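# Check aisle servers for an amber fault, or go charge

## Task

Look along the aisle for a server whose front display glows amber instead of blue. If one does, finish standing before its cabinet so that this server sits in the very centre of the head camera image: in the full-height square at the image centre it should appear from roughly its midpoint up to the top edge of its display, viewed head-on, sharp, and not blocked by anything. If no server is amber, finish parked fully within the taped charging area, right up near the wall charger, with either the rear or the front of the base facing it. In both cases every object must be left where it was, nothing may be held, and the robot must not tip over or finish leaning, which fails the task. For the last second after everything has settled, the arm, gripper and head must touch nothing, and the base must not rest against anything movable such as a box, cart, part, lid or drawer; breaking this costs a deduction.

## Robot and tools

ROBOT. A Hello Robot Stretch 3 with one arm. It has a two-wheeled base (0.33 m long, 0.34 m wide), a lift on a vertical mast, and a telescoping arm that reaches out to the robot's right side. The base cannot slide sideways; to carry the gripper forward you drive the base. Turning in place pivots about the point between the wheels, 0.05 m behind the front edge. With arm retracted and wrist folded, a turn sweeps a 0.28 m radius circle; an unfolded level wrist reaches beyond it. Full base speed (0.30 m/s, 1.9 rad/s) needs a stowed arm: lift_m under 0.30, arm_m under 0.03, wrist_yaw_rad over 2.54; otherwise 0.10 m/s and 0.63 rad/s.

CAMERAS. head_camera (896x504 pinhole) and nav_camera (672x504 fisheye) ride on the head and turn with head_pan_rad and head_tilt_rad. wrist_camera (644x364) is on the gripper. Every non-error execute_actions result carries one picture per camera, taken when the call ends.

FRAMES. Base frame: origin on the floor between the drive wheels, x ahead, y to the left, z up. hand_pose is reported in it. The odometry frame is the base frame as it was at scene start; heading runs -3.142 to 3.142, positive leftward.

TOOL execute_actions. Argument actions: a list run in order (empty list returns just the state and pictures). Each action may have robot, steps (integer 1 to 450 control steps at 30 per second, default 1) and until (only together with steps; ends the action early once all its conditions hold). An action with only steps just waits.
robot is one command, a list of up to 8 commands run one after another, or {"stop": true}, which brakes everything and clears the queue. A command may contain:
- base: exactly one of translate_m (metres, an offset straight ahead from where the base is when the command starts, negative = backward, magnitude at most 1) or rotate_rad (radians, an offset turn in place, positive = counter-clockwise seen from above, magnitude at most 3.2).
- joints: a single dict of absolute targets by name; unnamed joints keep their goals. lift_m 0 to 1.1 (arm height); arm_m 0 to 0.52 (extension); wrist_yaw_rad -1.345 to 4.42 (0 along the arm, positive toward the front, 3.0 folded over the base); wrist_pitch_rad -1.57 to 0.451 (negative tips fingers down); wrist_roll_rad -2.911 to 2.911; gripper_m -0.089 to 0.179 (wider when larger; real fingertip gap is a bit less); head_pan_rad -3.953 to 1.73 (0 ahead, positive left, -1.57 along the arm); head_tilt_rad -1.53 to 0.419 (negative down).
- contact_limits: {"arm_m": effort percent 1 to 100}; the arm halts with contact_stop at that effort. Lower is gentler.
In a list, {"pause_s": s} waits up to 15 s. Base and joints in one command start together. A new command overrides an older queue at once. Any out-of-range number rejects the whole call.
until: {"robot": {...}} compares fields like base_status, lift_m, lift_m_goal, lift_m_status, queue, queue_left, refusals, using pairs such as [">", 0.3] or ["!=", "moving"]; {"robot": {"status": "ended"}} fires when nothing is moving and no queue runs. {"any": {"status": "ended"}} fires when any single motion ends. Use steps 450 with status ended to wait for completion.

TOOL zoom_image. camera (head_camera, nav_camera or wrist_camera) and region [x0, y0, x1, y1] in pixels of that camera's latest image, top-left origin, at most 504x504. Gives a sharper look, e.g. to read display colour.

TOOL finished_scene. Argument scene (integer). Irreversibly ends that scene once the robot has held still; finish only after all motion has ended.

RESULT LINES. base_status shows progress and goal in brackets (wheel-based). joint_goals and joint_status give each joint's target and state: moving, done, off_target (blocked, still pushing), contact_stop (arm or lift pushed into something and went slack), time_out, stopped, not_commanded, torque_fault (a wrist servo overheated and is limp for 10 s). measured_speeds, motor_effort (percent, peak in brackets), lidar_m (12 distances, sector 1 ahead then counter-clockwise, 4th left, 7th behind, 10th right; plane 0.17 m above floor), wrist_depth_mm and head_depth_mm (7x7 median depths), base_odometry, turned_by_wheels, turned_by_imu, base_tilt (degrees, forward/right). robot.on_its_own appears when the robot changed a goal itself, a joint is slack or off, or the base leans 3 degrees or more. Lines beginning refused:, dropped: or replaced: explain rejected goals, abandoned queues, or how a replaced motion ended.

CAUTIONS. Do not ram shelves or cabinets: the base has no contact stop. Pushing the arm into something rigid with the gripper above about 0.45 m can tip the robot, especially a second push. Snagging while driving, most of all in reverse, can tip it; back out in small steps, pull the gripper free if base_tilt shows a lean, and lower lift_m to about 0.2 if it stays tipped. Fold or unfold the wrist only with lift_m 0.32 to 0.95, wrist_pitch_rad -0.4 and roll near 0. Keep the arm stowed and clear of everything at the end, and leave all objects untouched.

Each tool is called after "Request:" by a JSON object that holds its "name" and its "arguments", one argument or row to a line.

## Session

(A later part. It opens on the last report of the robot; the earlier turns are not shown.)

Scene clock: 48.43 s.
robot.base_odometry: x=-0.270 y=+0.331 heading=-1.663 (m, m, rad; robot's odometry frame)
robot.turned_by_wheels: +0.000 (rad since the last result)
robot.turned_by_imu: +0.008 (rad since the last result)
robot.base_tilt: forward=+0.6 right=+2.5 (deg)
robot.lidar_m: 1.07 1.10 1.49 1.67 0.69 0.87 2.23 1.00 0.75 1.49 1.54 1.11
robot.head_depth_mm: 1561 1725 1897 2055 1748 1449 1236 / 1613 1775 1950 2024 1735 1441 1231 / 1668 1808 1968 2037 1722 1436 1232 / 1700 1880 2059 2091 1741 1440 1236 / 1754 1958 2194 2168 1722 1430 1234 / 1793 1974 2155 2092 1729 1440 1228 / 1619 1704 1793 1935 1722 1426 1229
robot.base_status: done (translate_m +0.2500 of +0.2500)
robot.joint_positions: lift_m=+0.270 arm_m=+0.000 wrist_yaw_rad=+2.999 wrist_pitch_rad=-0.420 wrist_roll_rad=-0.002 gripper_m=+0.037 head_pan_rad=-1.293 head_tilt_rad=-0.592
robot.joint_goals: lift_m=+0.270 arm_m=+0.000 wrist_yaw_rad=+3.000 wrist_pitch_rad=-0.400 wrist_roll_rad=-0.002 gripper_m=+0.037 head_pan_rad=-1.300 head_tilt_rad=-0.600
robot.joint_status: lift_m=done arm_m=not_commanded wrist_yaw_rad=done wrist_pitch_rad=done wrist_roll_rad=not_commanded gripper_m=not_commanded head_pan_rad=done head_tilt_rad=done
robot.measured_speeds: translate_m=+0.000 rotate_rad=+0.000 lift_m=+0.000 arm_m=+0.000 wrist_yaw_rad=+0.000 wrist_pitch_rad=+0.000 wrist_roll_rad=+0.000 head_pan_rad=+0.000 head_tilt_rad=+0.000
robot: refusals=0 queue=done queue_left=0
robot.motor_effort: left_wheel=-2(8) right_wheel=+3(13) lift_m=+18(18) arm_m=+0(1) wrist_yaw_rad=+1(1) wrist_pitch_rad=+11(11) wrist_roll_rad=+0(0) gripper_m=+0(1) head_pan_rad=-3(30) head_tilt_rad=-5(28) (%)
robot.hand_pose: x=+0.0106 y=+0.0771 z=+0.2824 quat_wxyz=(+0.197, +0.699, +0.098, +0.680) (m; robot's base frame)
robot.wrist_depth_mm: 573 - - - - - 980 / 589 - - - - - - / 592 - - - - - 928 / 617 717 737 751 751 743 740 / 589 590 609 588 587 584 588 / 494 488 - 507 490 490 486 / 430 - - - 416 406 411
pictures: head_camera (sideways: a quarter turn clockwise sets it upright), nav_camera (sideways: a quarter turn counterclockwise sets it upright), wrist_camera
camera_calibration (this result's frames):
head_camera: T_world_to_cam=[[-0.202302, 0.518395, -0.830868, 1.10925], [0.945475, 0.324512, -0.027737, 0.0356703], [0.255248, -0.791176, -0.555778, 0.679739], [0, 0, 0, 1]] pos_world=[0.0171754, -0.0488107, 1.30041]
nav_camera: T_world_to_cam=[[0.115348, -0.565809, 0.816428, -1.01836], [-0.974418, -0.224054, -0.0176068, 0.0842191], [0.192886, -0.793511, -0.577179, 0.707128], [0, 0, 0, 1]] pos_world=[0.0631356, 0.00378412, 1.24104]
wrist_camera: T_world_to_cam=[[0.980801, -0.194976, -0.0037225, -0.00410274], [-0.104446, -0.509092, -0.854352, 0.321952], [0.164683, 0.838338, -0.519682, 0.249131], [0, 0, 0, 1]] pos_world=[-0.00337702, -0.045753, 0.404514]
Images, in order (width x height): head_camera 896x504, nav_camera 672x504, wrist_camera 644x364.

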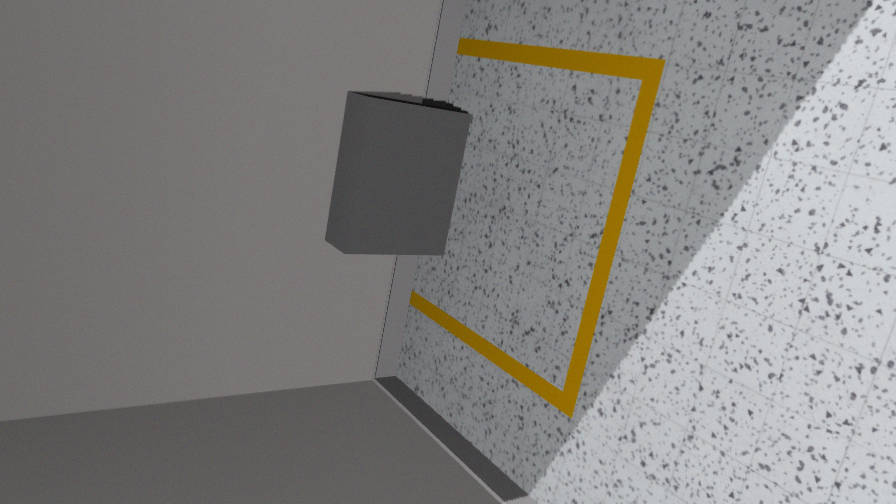

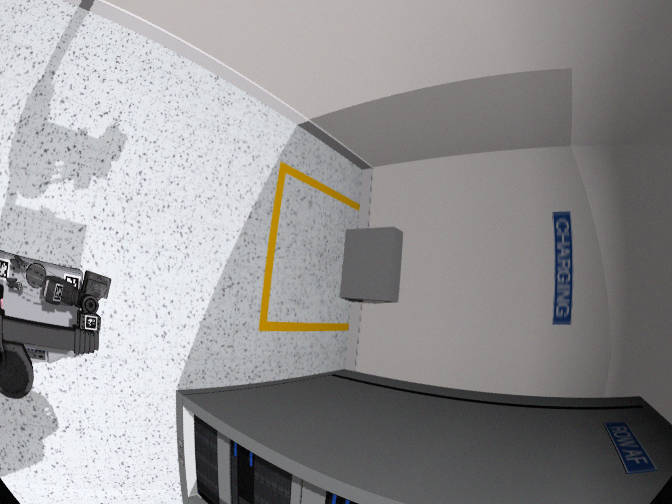

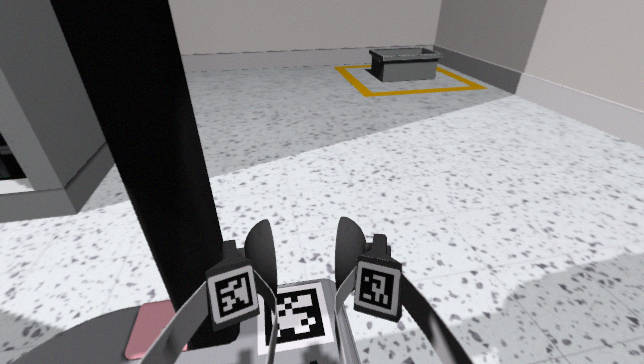

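Request:
{"name": "execute_actions", "arguments": {
  "actions": [
    {"robot": [{"base": {"translate_m": 0.35}, "joints": {"head_pan_rad": 0.0, "head_tilt_rad": -0.7}}, {"base": {"rotate_rad": -1.56}}, {"base": {"translate_m": 0.6}}], "steps": 450, "until": {"robot": {"status": "ended"}}}
  ]
}}

Scene clock: 61.17 s.
robot.base_odometry: x=-0.901 y=+0.032 heading=+3.060 (m, m, rad; robot's odometry frame)
robot.turned_by_wheels: -1.560 (rad since the last result)
robot.turned_by_imu: -1.532 (rad since the last result)
robot.base_tilt: forward=+0.5 right=+2.7 (deg)
robot.lidar_m: 1.16 0.99 0.74 0.71 0.74 1.02 2.45 1.39 1.76 0.76 0.79 1.09
robot.head_depth_mm: 1101 1235 1410 1633 1592 1360 1174 / 1106 1240 1427 1567 1566 1351 1177 / 1114 1250 1439 1506 1591 1350 1179 / 1122 1250 1436 1502 1582 1351 1173 / 1125 1256 1441 1606 1578 1352 1184 / 1131 1277 1462 1708 1569 1342 1178 / 1136 1282 1459 1710 1574 1345 1175
robot.base_status: done (translate_m +0.6000 of +0.6000)
robot.joint_positions: lift_m=+0.270 arm_m=+0.000 wrist_yaw_rad=+2.999 wrist_pitch_rad=-0.420 wrist_roll_rad=-0.002 gripper_m=+0.037 head_pan_rad=-0.007 head_tilt_rad=-0.692
robot.joint_goals: lift_m=+0.270 arm_m=+0.000 wrist_yaw_rad=+3.000 wrist_pitch_rad=-0.400 wrist_roll_rad=-0.002 gripper_m=+0.037 head_pan_rad=+0.000 head_tilt_rad=-0.700
robot.joint_status: lift_m=done arm_m=not_commanded wrist_yaw_rad=done wrist_pitch_rad=done wrist_roll_rad=not_commanded gripper_m=not_commanded head_pan_rad=done head_tilt_rad=done
robot.measured_speeds: translate_m=+0.000 rotate_rad=+0.000 lift_m=+0.000 arm_m=+0.000 wrist_yaw_rad=+0.000 wrist_pitch_rad=+0.000 wrist_roll_rad=+0.000 head_pan_rad=+0.000 head_tilt_rad=+0.000
robot: refusals=0 queue=done queue_left=0
robot.motor_effort: left_wheel=+2(13) right_wheel=-1(11) lift_m=+18(18) arm_m=-1(1) wrist_yaw_rad=+2(1) wrist_pitch_rad=+11(11) wrist_roll_rad=+0(0) gripper_m=+1(0) head_pan_rad=+3(44) head_tilt_rad=-4(14) (%)
robot.hand_pose: x=+0.0106 y=+0.0771 z=+0.2824 quat_wxyz=(+0.197, +0.699, +0.098, +0.680) (m; robot's base frame)
robot.wrist_depth_mm: 594 - 660 676 720 730 783 / 640 - 702 738 762 818 851 / 700 - 782 795 834 878 920 / 736 733 743 753 733 727 726 / 579 595 610 581 599 584 576 / 490 489 - 505 492 486 485 / 436 - - - 418 411 411
pictures: head_camera (sideways: a quarter turn clockwise sets it upright), nav_camera (sideways: a quarter turn counterclockwise sets it upright), wrist_camera
camera_calibration (this result's frames):
head_camera: T_world_to_cam=[[-0.634486, -0.0480198, -0.771441, 1.03441], [-0.0484281, 0.998577, -0.0223276, 0.0346875], [0.771415, 0.0231929, -0.635909, 0.780834], [0, 0, 0, 1]] pos_world=[0.0556534, -0.00307561, 1.2953]
nav_camera: T_world_to_cam=[[0.654023, -0.0487397, 0.754903, -0.941448], [-0.0601182, -0.998115, -0.012358, 0.0718066], [0.754082, -0.0373009, -0.65572, 0.805877], [0, 0, 0, 1]] pos_world=[0.0123484, 0.0558453, 1.24002]
wrist_camera: T_world_to_cam=[[0.980808, -0.194942, -0.0037229, -0.00410086], [-0.104427, -0.509085, -0.854358, 0.321947], [0.164655, 0.83835, -0.519672, 0.249142], [0, 0, 0, 1]] pos_world=[-0.0033804, -0.0457693, 0.404515]
Images, in order (width x height): head_camera 896x504, nav_camera 672x504, wrist_camera 644x364.

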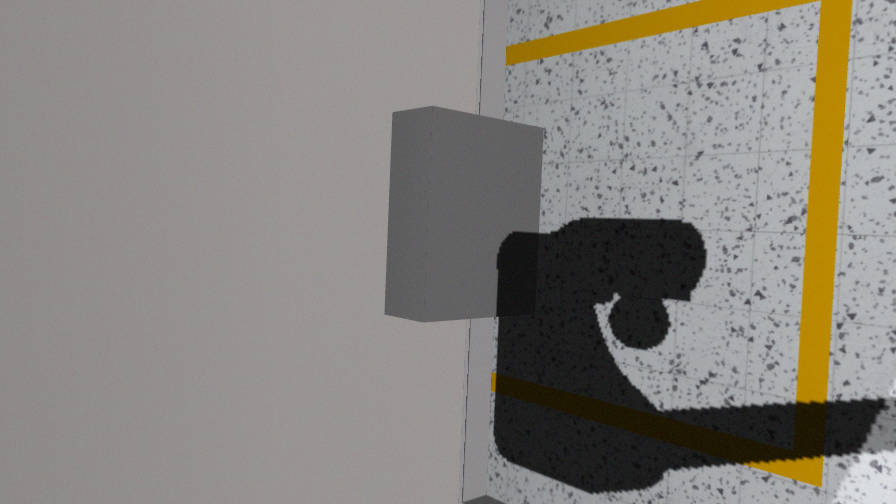

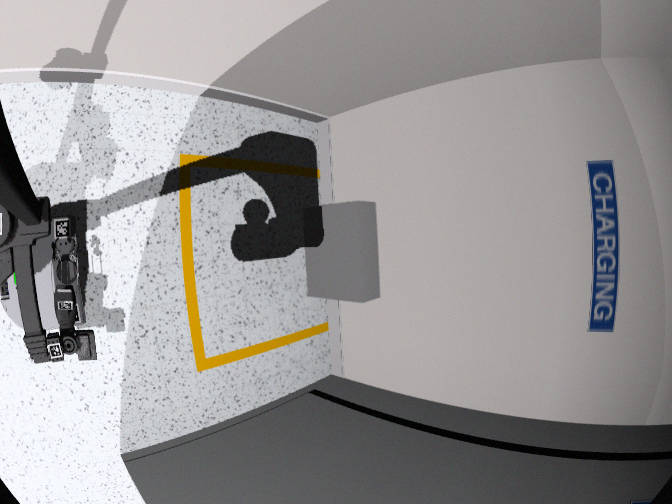

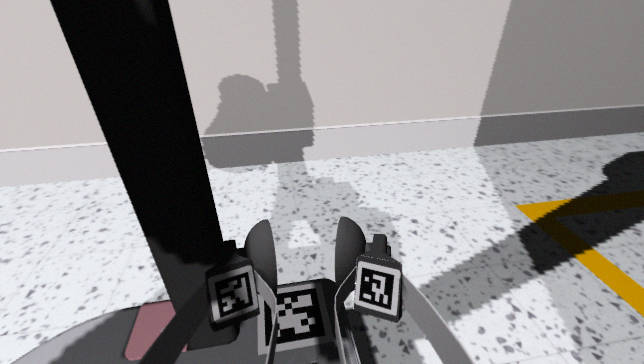

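Request:
{"name": "execute_actions", "arguments": {
  "actions": [
    {"robot": [{"base": {"rotate_rad": -0.04}, "joints": {"head_tilt_rad": -1.2}}, {"base": {"translate_m": 1.0}}], "steps": 450, "until": {"robot": {"status": "ended"}}}
  ]
}}

Scene clock: 68.87 s.
robot.base_odometry: x=-1.893 y=+0.153 heading=+3.020 (m, m, rad; robot's odometry frame)
robot.turned_by_wheels: -0.040 (rad since the last result)
robot.turned_by_imu: -0.033 (rad since the last result)
robot.base_tilt: forward=+0.6 right=+2.6 (deg)
robot.lidar_m: 0.16 0.17 0.22 0.74 0.76 1.02 2.67 1.07 0.77 0.73 0.23 0.17
robot.head_depth_mm: 314 392 522 789 1214 1166 1103 / 314 392 524 790 910 1195 - / 314 393 527 794 914 1195 - / 315 393 529 797 918 1200 - / 316 395 529 803 918 1205 - / 316 395 532 807 1145 1189 - / 317 398 531 810 1244 1189 1142
robot.base_status: done (translate_m +1.0000 of +1.0000)
robot.joint_positions: lift_m=+0.270 arm_m=+0.000 wrist_yaw_rad=+2.999 wrist_pitch_rad=-0.420 wrist_roll_rad=-0.002 gripper_m=+0.037 head_pan_rad=-0.007 head_tilt_rad=-1.186
robot.joint_goals: lift_m=+0.270 arm_m=+0.000 wrist_yaw_rad=+3.000 wrist_pitch_rad=-0.400 wrist_roll_rad=-0.002 gripper_m=+0.037 head_pan_rad=+0.000 head_tilt_rad=-1.200
robot.joint_status: lift_m=done arm_m=not_commanded wrist_yaw_rad=done wrist_pitch_rad=done wrist_roll_rad=not_commanded gripper_m=not_commanded head_pan_rad=done head_tilt_rad=done
robot.measured_speeds: translate_m=+0.000 rotate_rad=+0.000 lift_m=+0.000 arm_m=+0.000 wrist_yaw_rad=+0.000 wrist_pitch_rad=+0.000 wrist_roll_rad=+0.000 head_pan_rad=+0.000 head_tilt_rad=+0.000
robot: refusals=0 queue=done queue_left=0
robot.motor_effort: left_wheel=+2(12) right_wheel=-1(8) lift_m=+18(18) arm_m=-1(1) wrist_yaw_rad=+1(1) wrist_pitch_rad=+11(11) wrist_roll_rad=+0(0) gripper_m=+1(0) head_pan_rad=+4(4) head_tilt_rad=-7(35) (%)
robot.hand_pose: x=+0.0106 y=+0.0771 z=+0.2824 quat_wxyz=(+0.197, +0.699, +0.098, +0.680) (m; robot's base frame)
robot.wrist_depth_mm: 604 - 669 706 630 379 278 / 653 - 721 764 638 216 172 / 700 - 780 841 670 221 161 / 710 724 726 741 671 226 164 / 583 593 613 591 382 233 166 / 491 489 - 506 332 236 170 / 434 - - - 401 242 172
pictures: head_camera (sideways: a quarter turn clockwise sets it upright), nav_camera (sideways: a quarter turn counterclockwise sets it upright), wrist_camera
camera_calibration (this result's frames):
head_camera: T_world_to_cam=[[-0.924369, -0.0461837, -0.378694, 0.524491], [-0.0525818, 0.998595, 0.00656507, -0.00290746], [0.377859, 0.0259809, -0.925499, 1.15974], [0, 0, 0, 1]] pos_world=[0.0464542, -0.00300473, 1.27198]
nav_camera: T_world_to_cam=[[0.93367, -0.0505032, 0.354554, -0.421581], [-0.059437, -0.998129, 0.0143442, 0.0370397], [0.353167, -0.0344664, -0.934925, 1.1713], [0, 0, 0, 1]] pos_world=[-0.0178432, 0.0560496, 1.24402]
wrist_camera: T_world_to_cam=[[0.98081, -0.194932, -0.00372317, -0.00409927], [-0.104421, -0.509082, -0.85436, 0.321948], [0.164647, 0.838354, -0.519668, 0.249141], [0, 0, 0, 1]] pos_world=[-0.00338141, -0.0457691, 0.404515]
Images, in order (width x height): head_camera 896x504, nav_camera 672x504, wrist_camera 644x364.

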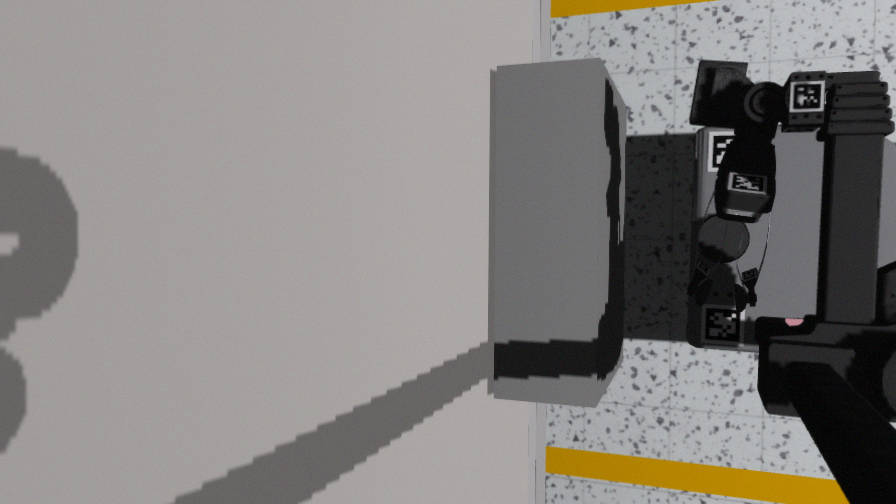

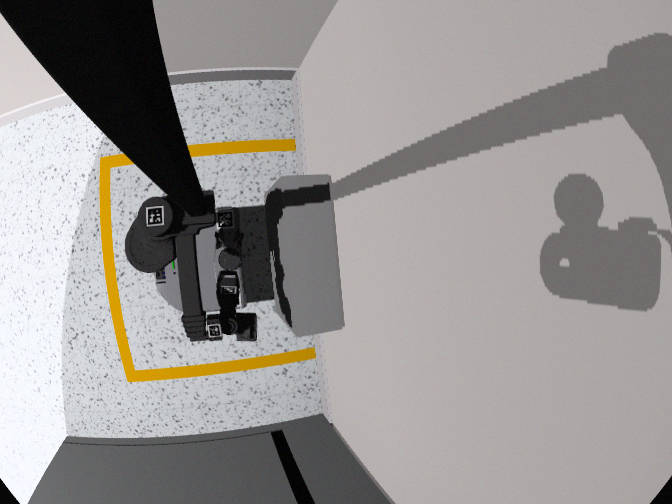

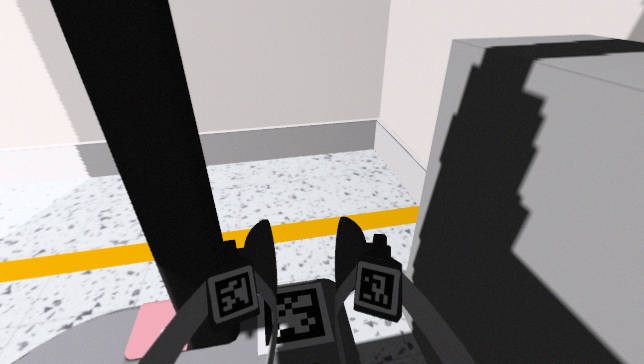

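Request:
{"name": "execute_actions", "arguments": {
  "actions": [
    {"robot": [{"base": {"rotate_rad": 0.025}}, {"base": {"translate_m": 0.05}}], "steps": 450, "until": {"robot": {"status": "ended"}}}
  ]
}}

Scene clock: 71.63 s.
robot.base_odometry: x=-1.943 y=+0.158 heading=+3.045 (m, m, rad; robot's odometry frame)
robot.turned_by_wheels: +0.025 (rad since the last result)
robot.turned_by_imu: +0.026 (rad since the last result)
robot.base_tilt: forward=+0.4 right=+2.4 (deg)
robot.lidar_m: - 0.15 0.16 0.74 0.76 1.05 2.86 1.04 0.76 0.73 0.16 0.15
robot.head_depth_mm: - 317 422 630 1098 1163 1108 / - 319 426 637 892 1180 - / - 321 428 647 902 1183 - / - 322 432 655 897 1188 - / - 325 436 665 903 1189 - / - 328 440 672 913 1181 - / - 330 443 682 1227 1193 1140
robot.base_status: done (translate_m +0.0500 of +0.0500)
robot.joint_positions: lift_m=+0.270 arm_m=+0.000 wrist_yaw_rad=+2.999 wrist_pitch_rad=-0.420 wrist_roll_rad=-0.002 gripper_m=+0.037 head_pan_rad=-0.007 head_tilt_rad=-1.186
robot.joint_goals: lift_m=+0.270 arm_m=+0.000 wrist_yaw_rad=+3.000 wrist_pitch_rad=-0.400 wrist_roll_rad=-0.002 gripper_m=+0.037 head_pan_rad=+0.000 head_tilt_rad=-1.200
robot.joint_status: lift_m=done arm_m=not_commanded wrist_yaw_rad=done wrist_pitch_rad=done wrist_roll_rad=not_commanded gripper_m=not_commanded head_pan_rad=done head_tilt_rad=done
robot.measured_speeds: translate_m=+0.000 rotate_rad=+0.000 lift_m=+0.000 arm_m=+0.000 wrist_yaw_rad=+0.000 wrist_pitch_rad=+0.000 wrist_roll_rad=+0.000 head_pan_rad=+0.000 head_tilt_rad=+0.000
robot: refusals=0 queue=done queue_left=0
robot.motor_effort: left_wheel=-2(9) right_wheel=+3(12) lift_m=+18(18) arm_m=-1(1) wrist_yaw_rad=+1(1) wrist_pitch_rad=+11(11) wrist_roll_rad=+0(0) gripper_m=+0(1) head_pan_rad=+4(3) head_tilt_rad=-7(6) (%)
robot.hand_pose: x=+0.0106 y=+0.0771 z=+0.2824 quat_wxyz=(+0.197, +0.699, +0.098, +0.680) (m; robot's base frame)
robot.wrist_depth_mm: 624 - 663 699 550 329 244 / 659 - 724 752 251 175 157 / 727 - 785 825 260 159 118 / 725 735 747 739 272 162 116 / 590 588 606 587 276 166 118 / 488 486 - 509 243 169 120 / 434 - - - 341 174 122
pictures: head_camera (sideways: a quarter turn clockwise sets it upright), nav_camera (sideways: a quarter turn counterclockwise sets it upright), wrist_camera
camera_calibration (this result's frames):
head_camera: T_world_to_cam=[[-0.924422, -0.0462526, -0.378556, 0.524312], [-0.0526556, 0.998591, 0.00657392, -0.00291853], [0.377718, 0.0260102, -0.925555, 1.15981], [0, 0, 0, 1]] pos_world=[0.0464499, -0.00300168, 1.27197]
nav_camera: T_world_to_cam=[[0.933727, -0.0504336, 0.354415, -0.4214], [-0.05936, -0.998133, 0.0143521, 0.037029], [0.35303, -0.034439, -0.934978, 1.17136], [0, 0, 0, 1]] pos_world=[-0.017856, 0.0560478, 1.24402]
wrist_camera: T_world_to_cam=[[0.980811, -0.194924, -0.00372347, -0.0040979], [-0.104416, -0.50908, -0.854362, 0.321949], [0.16464, 0.838357, -0.519665, 0.24914], [0, 0, 0, 1]] pos_world=[-0.00338225, -0.045769, 0.404515]
Images, in order (width x height): head_camera 896x504, nav_camera 672x504, wrist_camera 644x364.

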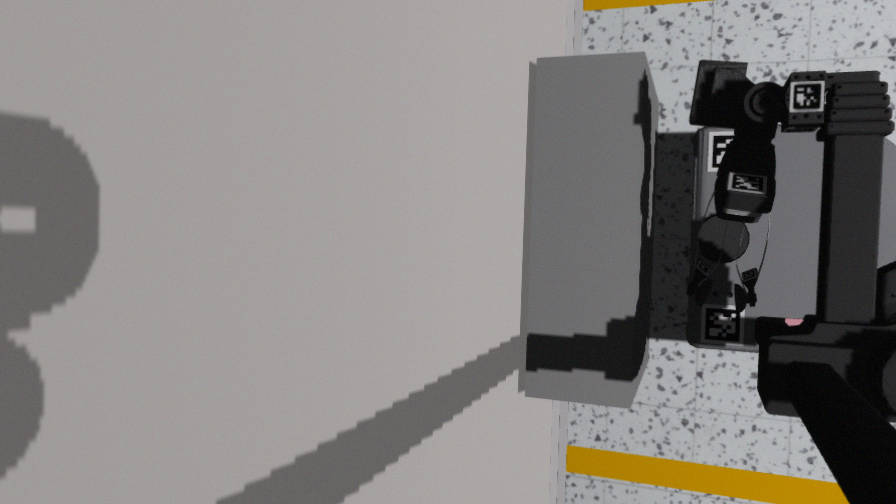

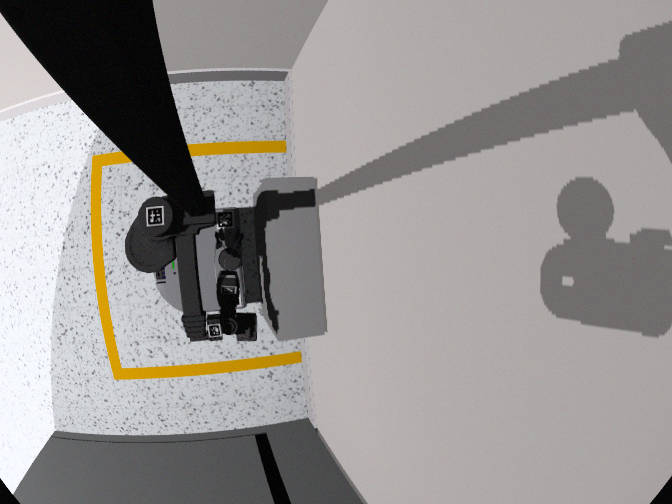

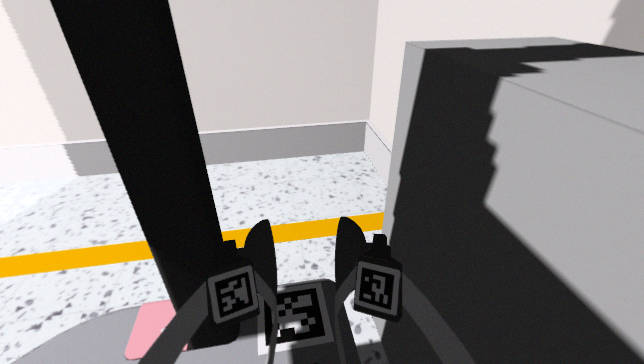

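Request:
{"name": "finished_scene", "arguments": {
  "scene": 1
}}

The scene is finished: the task was done.


## Next scene

The same job, from a new start.

Request:
{"name": "execute_actions", "arguments": {
  "actions": []
}}

Scene clock: 0.00 s.
robot.base_odometry: x=+0.000 y=+0.000 heading=+0.000 (m, m, rad; robot's odometry frame)
robot.turned_by_wheels: +0.000 (rad since the last result)
robot.turned_by_imu: +0.000 (rad since the last result)
robot.base_tilt: forward=+0.5 right=+2.6 (deg)
robot.lidar_m: 0.81 0.99 1.44 1.11 0.83 0.81 0.85 1.20 2.19 1.25 1.61 1.72
robot.head_depth_mm: 1769 1326 1477 1517 1561 1604 1628 / 1073 1147 1170 1193 1201 1202 1218 / 936 955 967 983 1001 1015 1036 / 767 764 769 768 770 773 771 / 828 824 819 816 812 812 806 / 903 898 892 892 882 878 877 / 985 978 975 971 965 963 952
robot.base_status: not_commanded
robot.joint_positions: lift_m=+0.426 arm_m=+0.000 wrist_yaw_rad=+2.950 wrist_pitch_rad=-0.528 wrist_roll_rad=-0.002 gripper_m=+0.037 head_pan_rad=+0.016 head_tilt_rad=+0.015
robot.joint_goals: lift_m=+0.426 arm_m=+0.000 wrist_yaw_rad=+2.950 wrist_pitch_rad=-0.528 wrist_roll_rad=-0.002 gripper_m=+0.037 head_pan_rad=+0.016 head_tilt_rad=+0.015
robot.joint_status: lift_m=not_commanded arm_m=not_commanded wrist_yaw_rad=not_commanded wrist_pitch_rad=not_commanded wrist_roll_rad=not_commanded gripper_m=not_commanded head_pan_rad=not_commanded head_tilt_rad=not_commanded
robot.measured_speeds: translate_m=+0.000 rotate_rad=+0.000 lift_m=+0.000 arm_m=+0.000 wrist_yaw_rad=+0.000 wrist_pitch_rad=+0.000 wrist_roll_rad=+0.000 head_pan_rad=+0.000 head_tilt_rad=+0.000
robot: refusals=0 queue=idle queue_left=0
robot.motor_effort: left_wheel=+0 right_wheel=+1 lift_m=+21 arm_m=+0 wrist_yaw_rad=+0 wrist_pitch_rad=+6 wrist_roll_rad=+0 gripper_m=+0 head_pan_rad=+0 head_tilt_rad=+2 (%)
robot.hand_pose: x=+0.0187 y=+0.0606 z=+0.4143 quat_wxyz=(+0.249, +0.696, +0.119, +0.663) (m; robot's base frame)
robot.wrist_depth_mm: - - - - - - - / 705 - - - - - - / 753 - - - - - - / 777 - 894 890 901 895 905 / 733 720 764 739 733 739 740 / 627 615 - 633 640 631 629 / 542 554 - 541 536 542 548
pictures: head_camera (sideways: a quarter turn clockwise sets it upright), nav_camera (sideways: a quarter turn counterclockwise sets it upright), wrist_camera
camera_calibration (this result's frames):
head_camera: T_world_to_cam=[[0.019759, -0.0520972, -0.998447, 1.32681], [-0.0433533, 0.997658, -0.052914, 0.0745126], [0.998864, 0.0443314, 0.0174541, -0.0708629], [0, 0, 0, 1]] pos_world=[0.0477965, -0.00207369, 1.32993]
nav_camera: T_world_to_cam=[[0.00787097, -0.0440999, 0.998996, -1.25613], [-0.0166357, -0.998895, -0.0439643, 0.112716], [0.999831, -0.016273, -0.00859591, -0.0377877], [0, 0, 0, 1]] pos_world=[0.0495434, 0.0565816, 1.2595]
wrist_camera: T_world_to_cam=[[0.970008, -0.243062, 0.00212969, -0.0140016], [-0.146368, -0.591071, -0.793228, 0.4075], [0.194063, 0.769126, -0.60892, 0.370809], [0, 0, 0, 1]] pos_world=[0.00126623, -0.0477409, 0.549064]
Images, in order (width x height): head_camera 896x504, nav_camera 672x504, wrist_camera 644x364.

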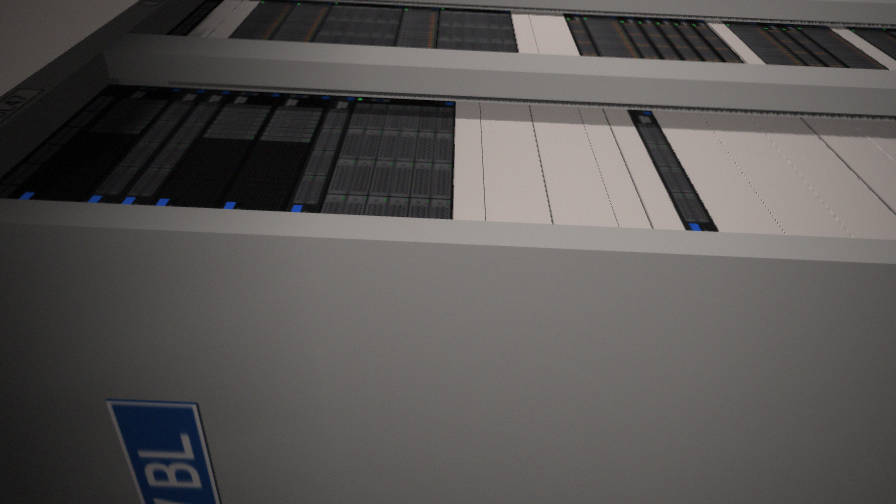

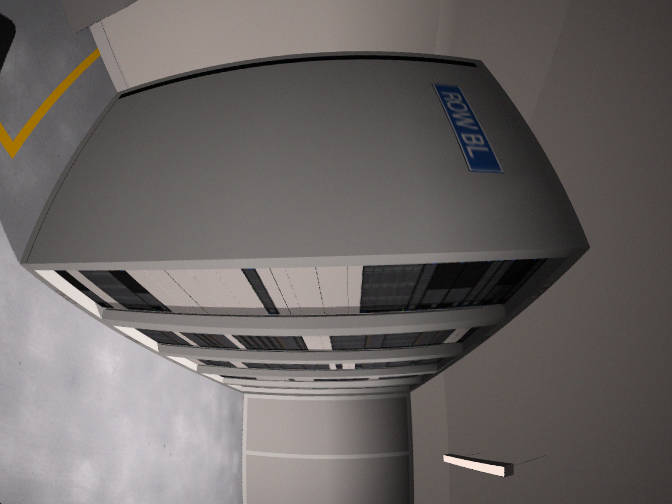

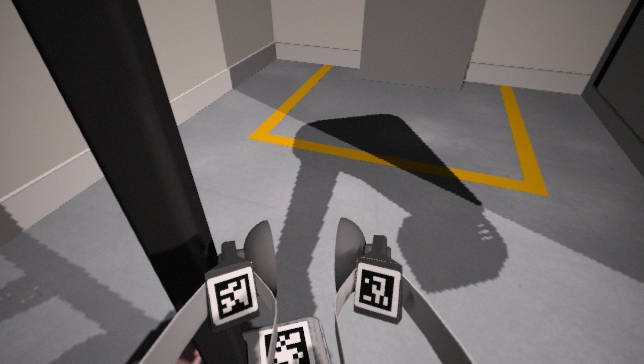

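Request:
{"name": "execute_actions", "arguments": {
  "actions": [
    {"robot": [{"base": {"rotate_rad": -0.72}, "joints": {"head_pan_rad": -0.75, "head_tilt_rad": -0.2, "lift_m": 0.27, "wrist_yaw_rad": 3.0, "wrist_pitch_rad": -0.4}}, {"base": {"translate_m": 1.0}}], "steps": 450, "until": {"robot": {"status": "ended"}}}
  ]
}}

Scene clock: 8.90 s.
robot.base_odometry: x=+0.752 y=-0.659 heading=-0.720 (m, m, rad; robot's odometry frame)
robot.turned_by_wheels: -0.720 (rad since the last result)
robot.turned_by_imu: -0.707 (rad since the last result)
robot.base_tilt: forward=+0.4 right=+2.4 (deg)
robot.lidar_m: 2.28 1.03 0.65 0.64 0.67 1.97 1.80 1.82 2.23 0.95 0.93 1.20
robot.head_depth_mm: 892 916 938 963 990 1021 1051 / 955 980 1012 1043 1075 1107 1144 / 1027 1056 1092 1125 1173 1208 1252 / 1081 1120 1161 1209 1254 1311 1368 / 1213 1261 1304 1359 1421 1473 1508 / 1333 1382 1456 1523 1586 1666 1625 / 1448 1483 1562 1650 1729 1801 1668
robot.base_status: done (translate_m +1.0000 of +1.0000)
robot.joint_positions: lift_m=+0.270 arm_m=+0.000 wrist_yaw_rad=+2.999 wrist_pitch_rad=-0.419 wrist_roll_rad=-0.002 gripper_m=+0.037 head_pan_rad=-0.743 head_tilt_rad=-0.198
robot.joint_goals: lift_m=+0.270 arm_m=+0.000 wrist_yaw_rad=+3.000 wrist_pitch_rad=-0.400 wrist_roll_rad=-0.002 gripper_m=+0.037 head_pan_rad=-0.750 head_tilt_rad=-0.200
robot.joint_status: lift_m=done arm_m=not_commanded wrist_yaw_rad=done wrist_pitch_rad=done wrist_roll_rad=not_commanded gripper_m=not_commanded head_pan_rad=done head_tilt_rad=done
robot.measured_speeds: translate_m=+0.000 rotate_rad=+0.000 lift_m=+0.000 arm_m=+0.000 wrist_yaw_rad=+0.000 wrist_pitch_rad=+0.000 wrist_roll_rad=+0.000 head_pan_rad=+0.000 head_tilt_rad=+0.000
robot: refusals=0 queue=done queue_left=0
robot.motor_effort: left_wheel=+3(13) right_wheel=-2(12) lift_m=+18(18) arm_m=+0(0) wrist_yaw_rad=+2(3) wrist_pitch_rad=+11(8) wrist_roll_rad=+0(0) gripper_m=+1(0) head_pan_rad=-3(39) head_tilt_rad=-1(19) (%)
robot.hand_pose: x=+0.0107 y=+0.0773 z=+0.2826 quat_wxyz=(+0.196, +0.699, +0.098, +0.680) (m; robot's base frame)
robot.wrist_depth_mm: 515 - 613 647 734 820 907 / 532 - 658 702 808 887 - / 592 - 716 761 852 914 - / 688 643 718 774 758 766 757 / 604 606 630 607 598 601 601 / 501 500 - 519 514 495 498 / 440 - - - 419 421 423
pictures: head_camera (sideways: a quarter turn clockwise sets it upright), nav_camera (sideways: a quarter turn counterclockwise sets it upright), wrist_camera
camera_calibration (this result's frames):
head_camera: T_world_to_cam=[[-0.176945, 0.0914589, -0.979962, 1.30367], [0.647444, 0.760729, -0.0459066, 0.0611622], [0.741287, -0.642593, -0.193822, 0.205742], [0, 0, 0, 1]] pos_world=[0.0385651, -0.0335515, 1.32023]
nav_camera: T_world_to_cam=[[0.130433, -0.179943, 0.974991, -1.22535], [-0.70587, -0.70742, -0.0361303, 0.10671], [0.696229, -0.683504, -0.219287, 0.238329], [0, 0, 0, 1]] pos_world=[0.069218, 0.0178944, 1.25083]
wrist_camera: T_world_to_cam=[[0.98076, -0.195181, -0.00372473, -0.00411925], [-0.104417, -0.508369, -0.854785, 0.322231], [0.164944, 0.838728, -0.518968, 0.248827], [0, 0, 0, 1]] pos_world=[-0.00335637, -0.0456904, 0.404556]
Images, in order (width x height): head_camera 896x504, nav_camera 672x504, wrist_camera 644x364.

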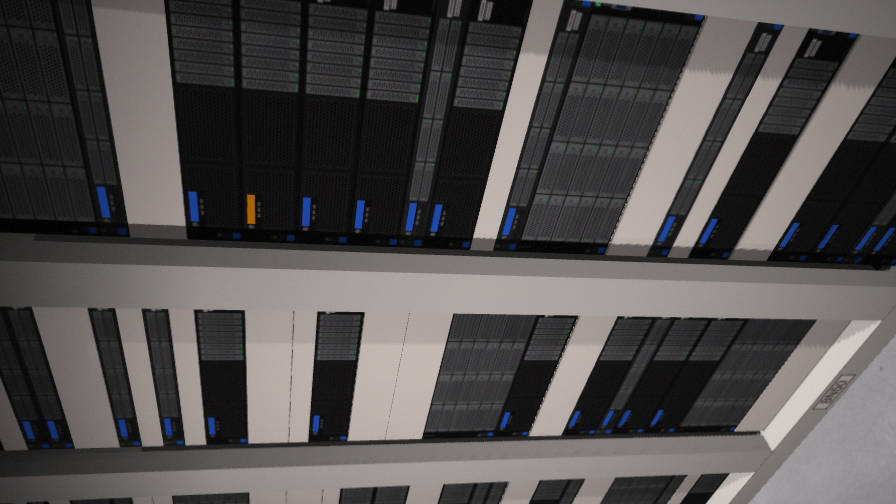

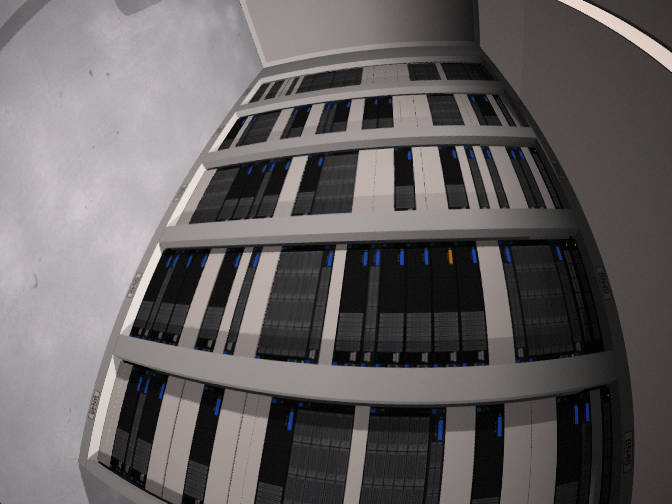

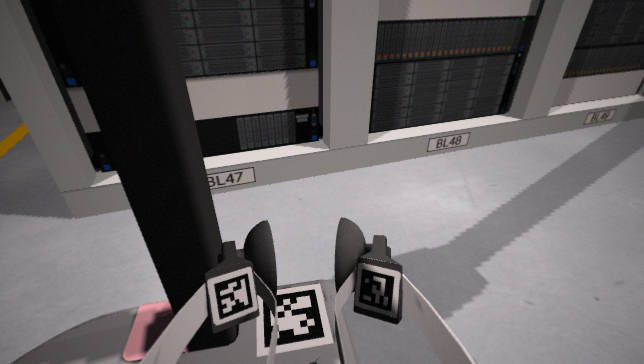

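Request:
{"name": "execute_actions", "arguments": {
  "actions": [
    {"robot": [{"base": {"rotate_rad": -0.3}, "joints": {"head_pan_rad": -1.16, "head_tilt_rad": 0.04}}, {"base": {"translate_m": 0.68}}], "steps": 450, "until": {"robot": {"status": "ended"}}}
  ]
}}

Scene clock: 17.03 s.
robot.base_odometry: x=+1.108 y=-1.239 heading=-1.020 (m, m, rad; robot's odometry frame)
robot.turned_by_wheels: -0.300 (rad since the last result)
robot.turned_by_imu: -0.291 (rad since the last result)
robot.base_tilt: forward=+0.5 right=+2.6 (deg)
robot.lidar_m: 1.02 2.31 1.21 0.92 0.94 0.95 2.46 2.41 0.88 0.68 0.65 0.65
robot.head_depth_mm: 621 620 620 622 619 619 620 / 621 621 620 620 620 618 620 / 622 622 621 621 620 621 621 / 621 622 621 621 619 622 621 / 623 620 621 622 621 621 620 / 623 622 622 621 621 621 621 / 607 620 620 620 621 622 622
robot.base_status: done (translate_m +0.6800 of +0.6800)
robot.joint_positions: lift_m=+0.270 arm_m=+0.000 wrist_yaw_rad=+2.999 wrist_pitch_rad=-0.419 wrist_roll_rad=-0.002 gripper_m=+0.037 head_pan_rad=-1.153 head_tilt_rad=+0.027
robot.joint_goals: lift_m=+0.270 arm_m=+0.000 wrist_yaw_rad=+3.000 wrist_pitch_rad=-0.400 wrist_roll_rad=-0.002 gripper_m=+0.037 head_pan_rad=-1.160 head_tilt_rad=+0.040
robot.joint_status: lift_m=done arm_m=not_commanded wrist_yaw_rad=done wrist_pitch_rad=done wrist_roll_rad=not_commanded gripper_m=not_commanded head_pan_rad=done head_tilt_rad=done
robot.measured_speeds: translate_m=+0.000 rotate_rad=+0.000 lift_m=+0.000 arm_m=+0.000 wrist_yaw_rad=+0.000 wrist_pitch_rad=+0.000 wrist_roll_rad=+0.000 head_pan_rad=+0.000 head_tilt_rad=+0.000
robot: refusals=0 queue=done queue_left=0
robot.motor_effort: left_wheel=+3(14) right_wheel=-2(11) lift_m=+18(18) arm_m=+0(0) wrist_yaw_rad=+2(2) wrist_pitch_rad=+11(10) wrist_roll_rad=+0(0) gripper_m=+1(0) head_pan_rad=-2(29) head_tilt_rad=+6(24) (%)
robot.hand_pose: x=+0.0107 y=+0.0773 z=+0.2826 quat_wxyz=(+0.196, +0.699, +0.098, +0.680) (m; robot's base frame)
robot.wrist_depth_mm: 692 - 921 - - - - / 736 - 949 - - - - / 786 - 969 - - - - / 740 749 771 774 772 763 761 / 604 599 626 602 604 598 601 / 500 500 - 512 507 501 493 / 437 - - - 418 424 421
pictures: head_camera (sideways: a quarter turn clockwise sets it upright), nav_camera (sideways: a quarter turn counterclockwise sets it upright), wrist_camera
camera_calibration (this result's frames):
head_camera: T_world_to_cam=[[-0.0353958, -0.049448, -0.998149, 1.32677], [0.901589, 0.429305, -0.0532393, 0.0691728], [0.431143, -0.901805, 0.0293861, -0.0829344], [0, 0, 0, 1]] pos_world=[0.0203534, -0.0388807, 1.33044]
nav_camera: T_world_to_cam=[[-0.0423502, -0.013579, 0.999011, -1.25586], [-0.925706, -0.375634, -0.0443485, 0.118762], [0.375865, -0.926669, 0.00333807, -0.0495182], [0, 0, 0, 1]] pos_world=[0.0753654, -0.018329, 1.26005]
wrist_camera: T_world_to_cam=[[0.980772, -0.195124, -0.00373011, -0.0041088], [-0.104375, -0.508291, -0.854837, 0.322262], [0.164903, 0.838789, -0.518883, 0.248801], [0, 0, 0, 1]] pos_world=[-0.00336205, -0.0456903, 0.404565]
Images, in order (width x height): head_camera 896x504, nav_camera 672x504, wrist_camera 644x364.

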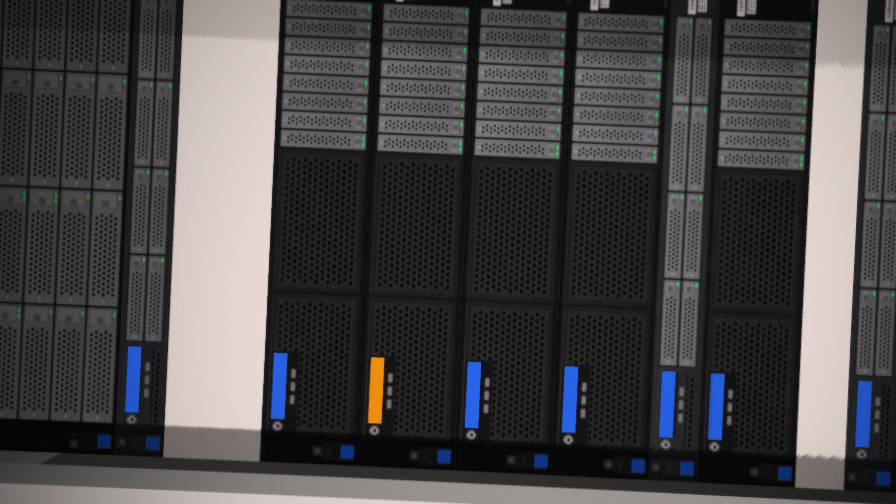

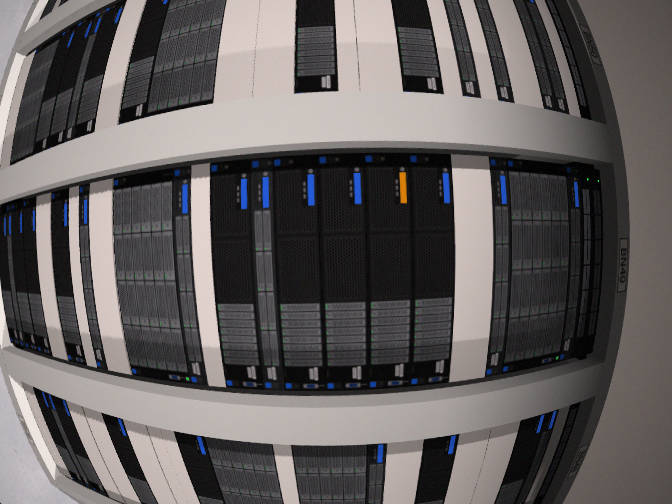

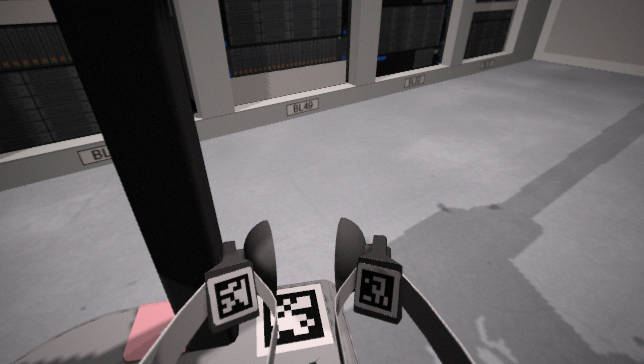

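Request:
{"name": "execute_actions", "arguments": {
  "actions": [
    {"robot": {"joints": {"head_tilt_rad": 0.085}}, "steps": 450, "until": {"robot": {"status": "ended"}}}
  ]
}}

Scene clock: 21.37 s.
robot.base_odometry: x=+1.108 y=-1.239 heading=-1.020 (m, m, rad; robot's odometry frame)
robot.turned_by_wheels: +0.000 (rad since the last result)
robot.turned_by_imu: +0.001 (rad since the last result)
robot.base_tilt: forward=+0.4 right=+2.6 (deg)
robot.lidar_m: 1.02 2.31 1.21 0.92 0.94 0.95 2.46 2.41 0.88 0.68 0.65 0.65
robot.head_depth_mm: 637 633 628 622 617 610 606 / 639 633 628 622 617 612 607 / 638 634 629 622 618 611 605 / 639 634 627 623 617 611 608 / 640 634 627 622 617 610 608 / 640 635 629 622 619 612 608 / 605 620 626 619 616 614 607
robot.base_status: done (translate_m +0.6800 of +0.6800)
robot.joint_positions: lift_m=+0.270 arm_m=+0.000 wrist_yaw_rad=+2.999 wrist_pitch_rad=-0.419 wrist_roll_rad=-0.002 gripper_m=+0.037 head_pan_rad=-1.153 head_tilt_rad=+0.071
robot.joint_goals: lift_m=+0.270 arm_m=+0.000 wrist_yaw_rad=+3.000 wrist_pitch_rad=-0.400 wrist_roll_rad=-0.002 gripper_m=+0.037 head_pan_rad=-1.160 head_tilt_rad=+0.085
robot.joint_status: lift_m=done arm_m=not_commanded wrist_yaw_rad=done wrist_pitch_rad=done wrist_roll_rad=not_commanded gripper_m=not_commanded head_pan_rad=done head_tilt_rad=done
robot.measured_speeds: translate_m=+0.000 rotate_rad=+0.000 lift_m=+0.000 arm_m=+0.000 wrist_yaw_rad=+0.000 wrist_pitch_rad=+0.000 wrist_roll_rad=+0.000 head_pan_rad=+0.000 head_tilt_rad=+0.000
robot: refusals=0 queue=done queue_left=0
robot.motor_effort: left_wheel=+3(3) right_wheel=-2(2) lift_m=+18(18) arm_m=+0(0) wrist_yaw_rad=+2(2) wrist_pitch_rad=+11(11) wrist_roll_rad=+0(0) gripper_m=+1(1) head_pan_rad=-3(2) head_tilt_rad=+6(13) (%)
robot.hand_pose: x=+0.0107 y=+0.0773 z=+0.2826 quat_wxyz=(+0.196, +0.699, +0.098, +0.680) (m; robot's base frame)
robot.wrist_depth_mm: 689 - 928 - - - - / 737 - 962 - - - - / 769 - 980 - - - - / 749 754 763 765 781 764 764 / 602 604 634 601 608 610 602 / 498 497 - 519 505 499 494 / 437 - - - 420 423 422
pictures: head_camera (sideways: a quarter turn clockwise sets it upright), nav_camera (sideways: a quarter turn counterclockwise sets it upright), wrist_camera
camera_calibration (this result's frames):
head_camera: T_world_to_cam=[[-0.0176934, -0.0893643, -0.995842, 1.32372], [0.902544, 0.427151, -0.0543672, 0.0706384], [0.430233, -0.899753, 0.0730976, -0.139839], [0, 0, 0, 1]] pos_world=[0.0198302, -0.0377009, 1.33228]
nav_camera: T_world_to_cam=[[-0.0600782, 0.0263948, 0.997845, -1.25429], [-0.924907, -0.377437, -0.0457029, 0.120523], [0.375417, -0.925659, 0.0470884, -0.106475], [0, 0, 0, 1]] pos_world=[0.07609, -0.019963, 1.26211]
wrist_camera: T_world_to_cam=[[0.980771, -0.195124, -0.0037302, -0.00410881], [-0.104375, -0.508291, -0.854837, 0.322262], [0.164903, 0.838789, -0.518883, 0.248801], [0, 0, 0, 1]] pos_world=[-0.00336202, -0.0456903, 0.404565]
Images, in order (width x height): head_camera 896x504, nav_camera 672x504, wrist_camera 644x364.

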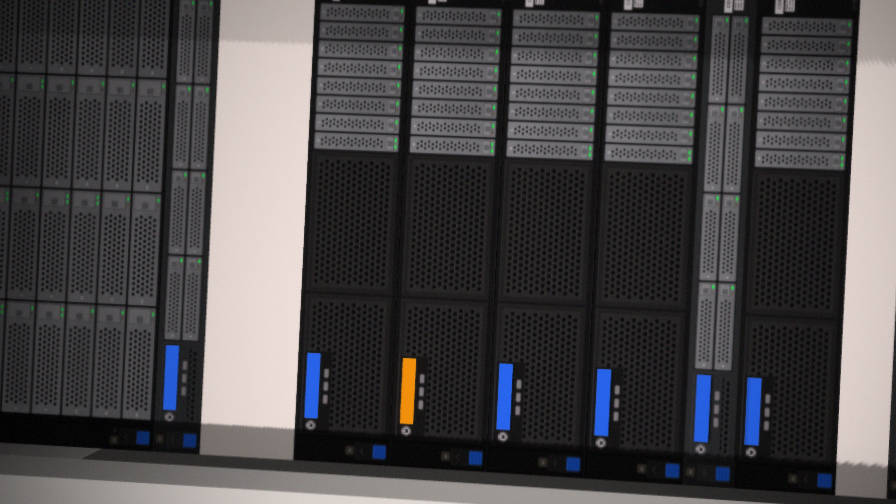

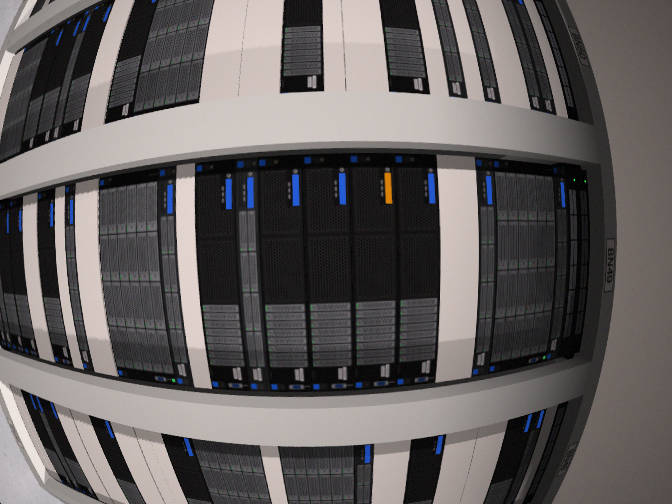

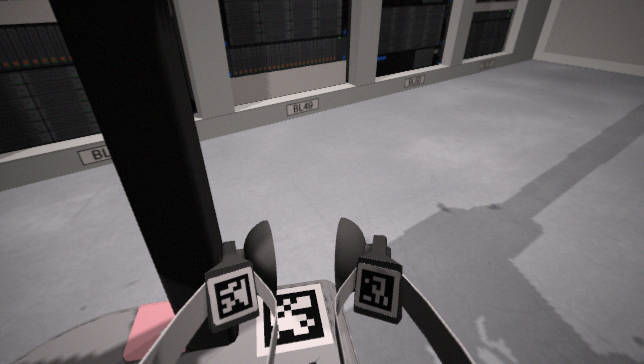

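Request:
{"name": "finished_scene", "arguments": {
  "scene": 2
}}

The scene is finished: the task was done.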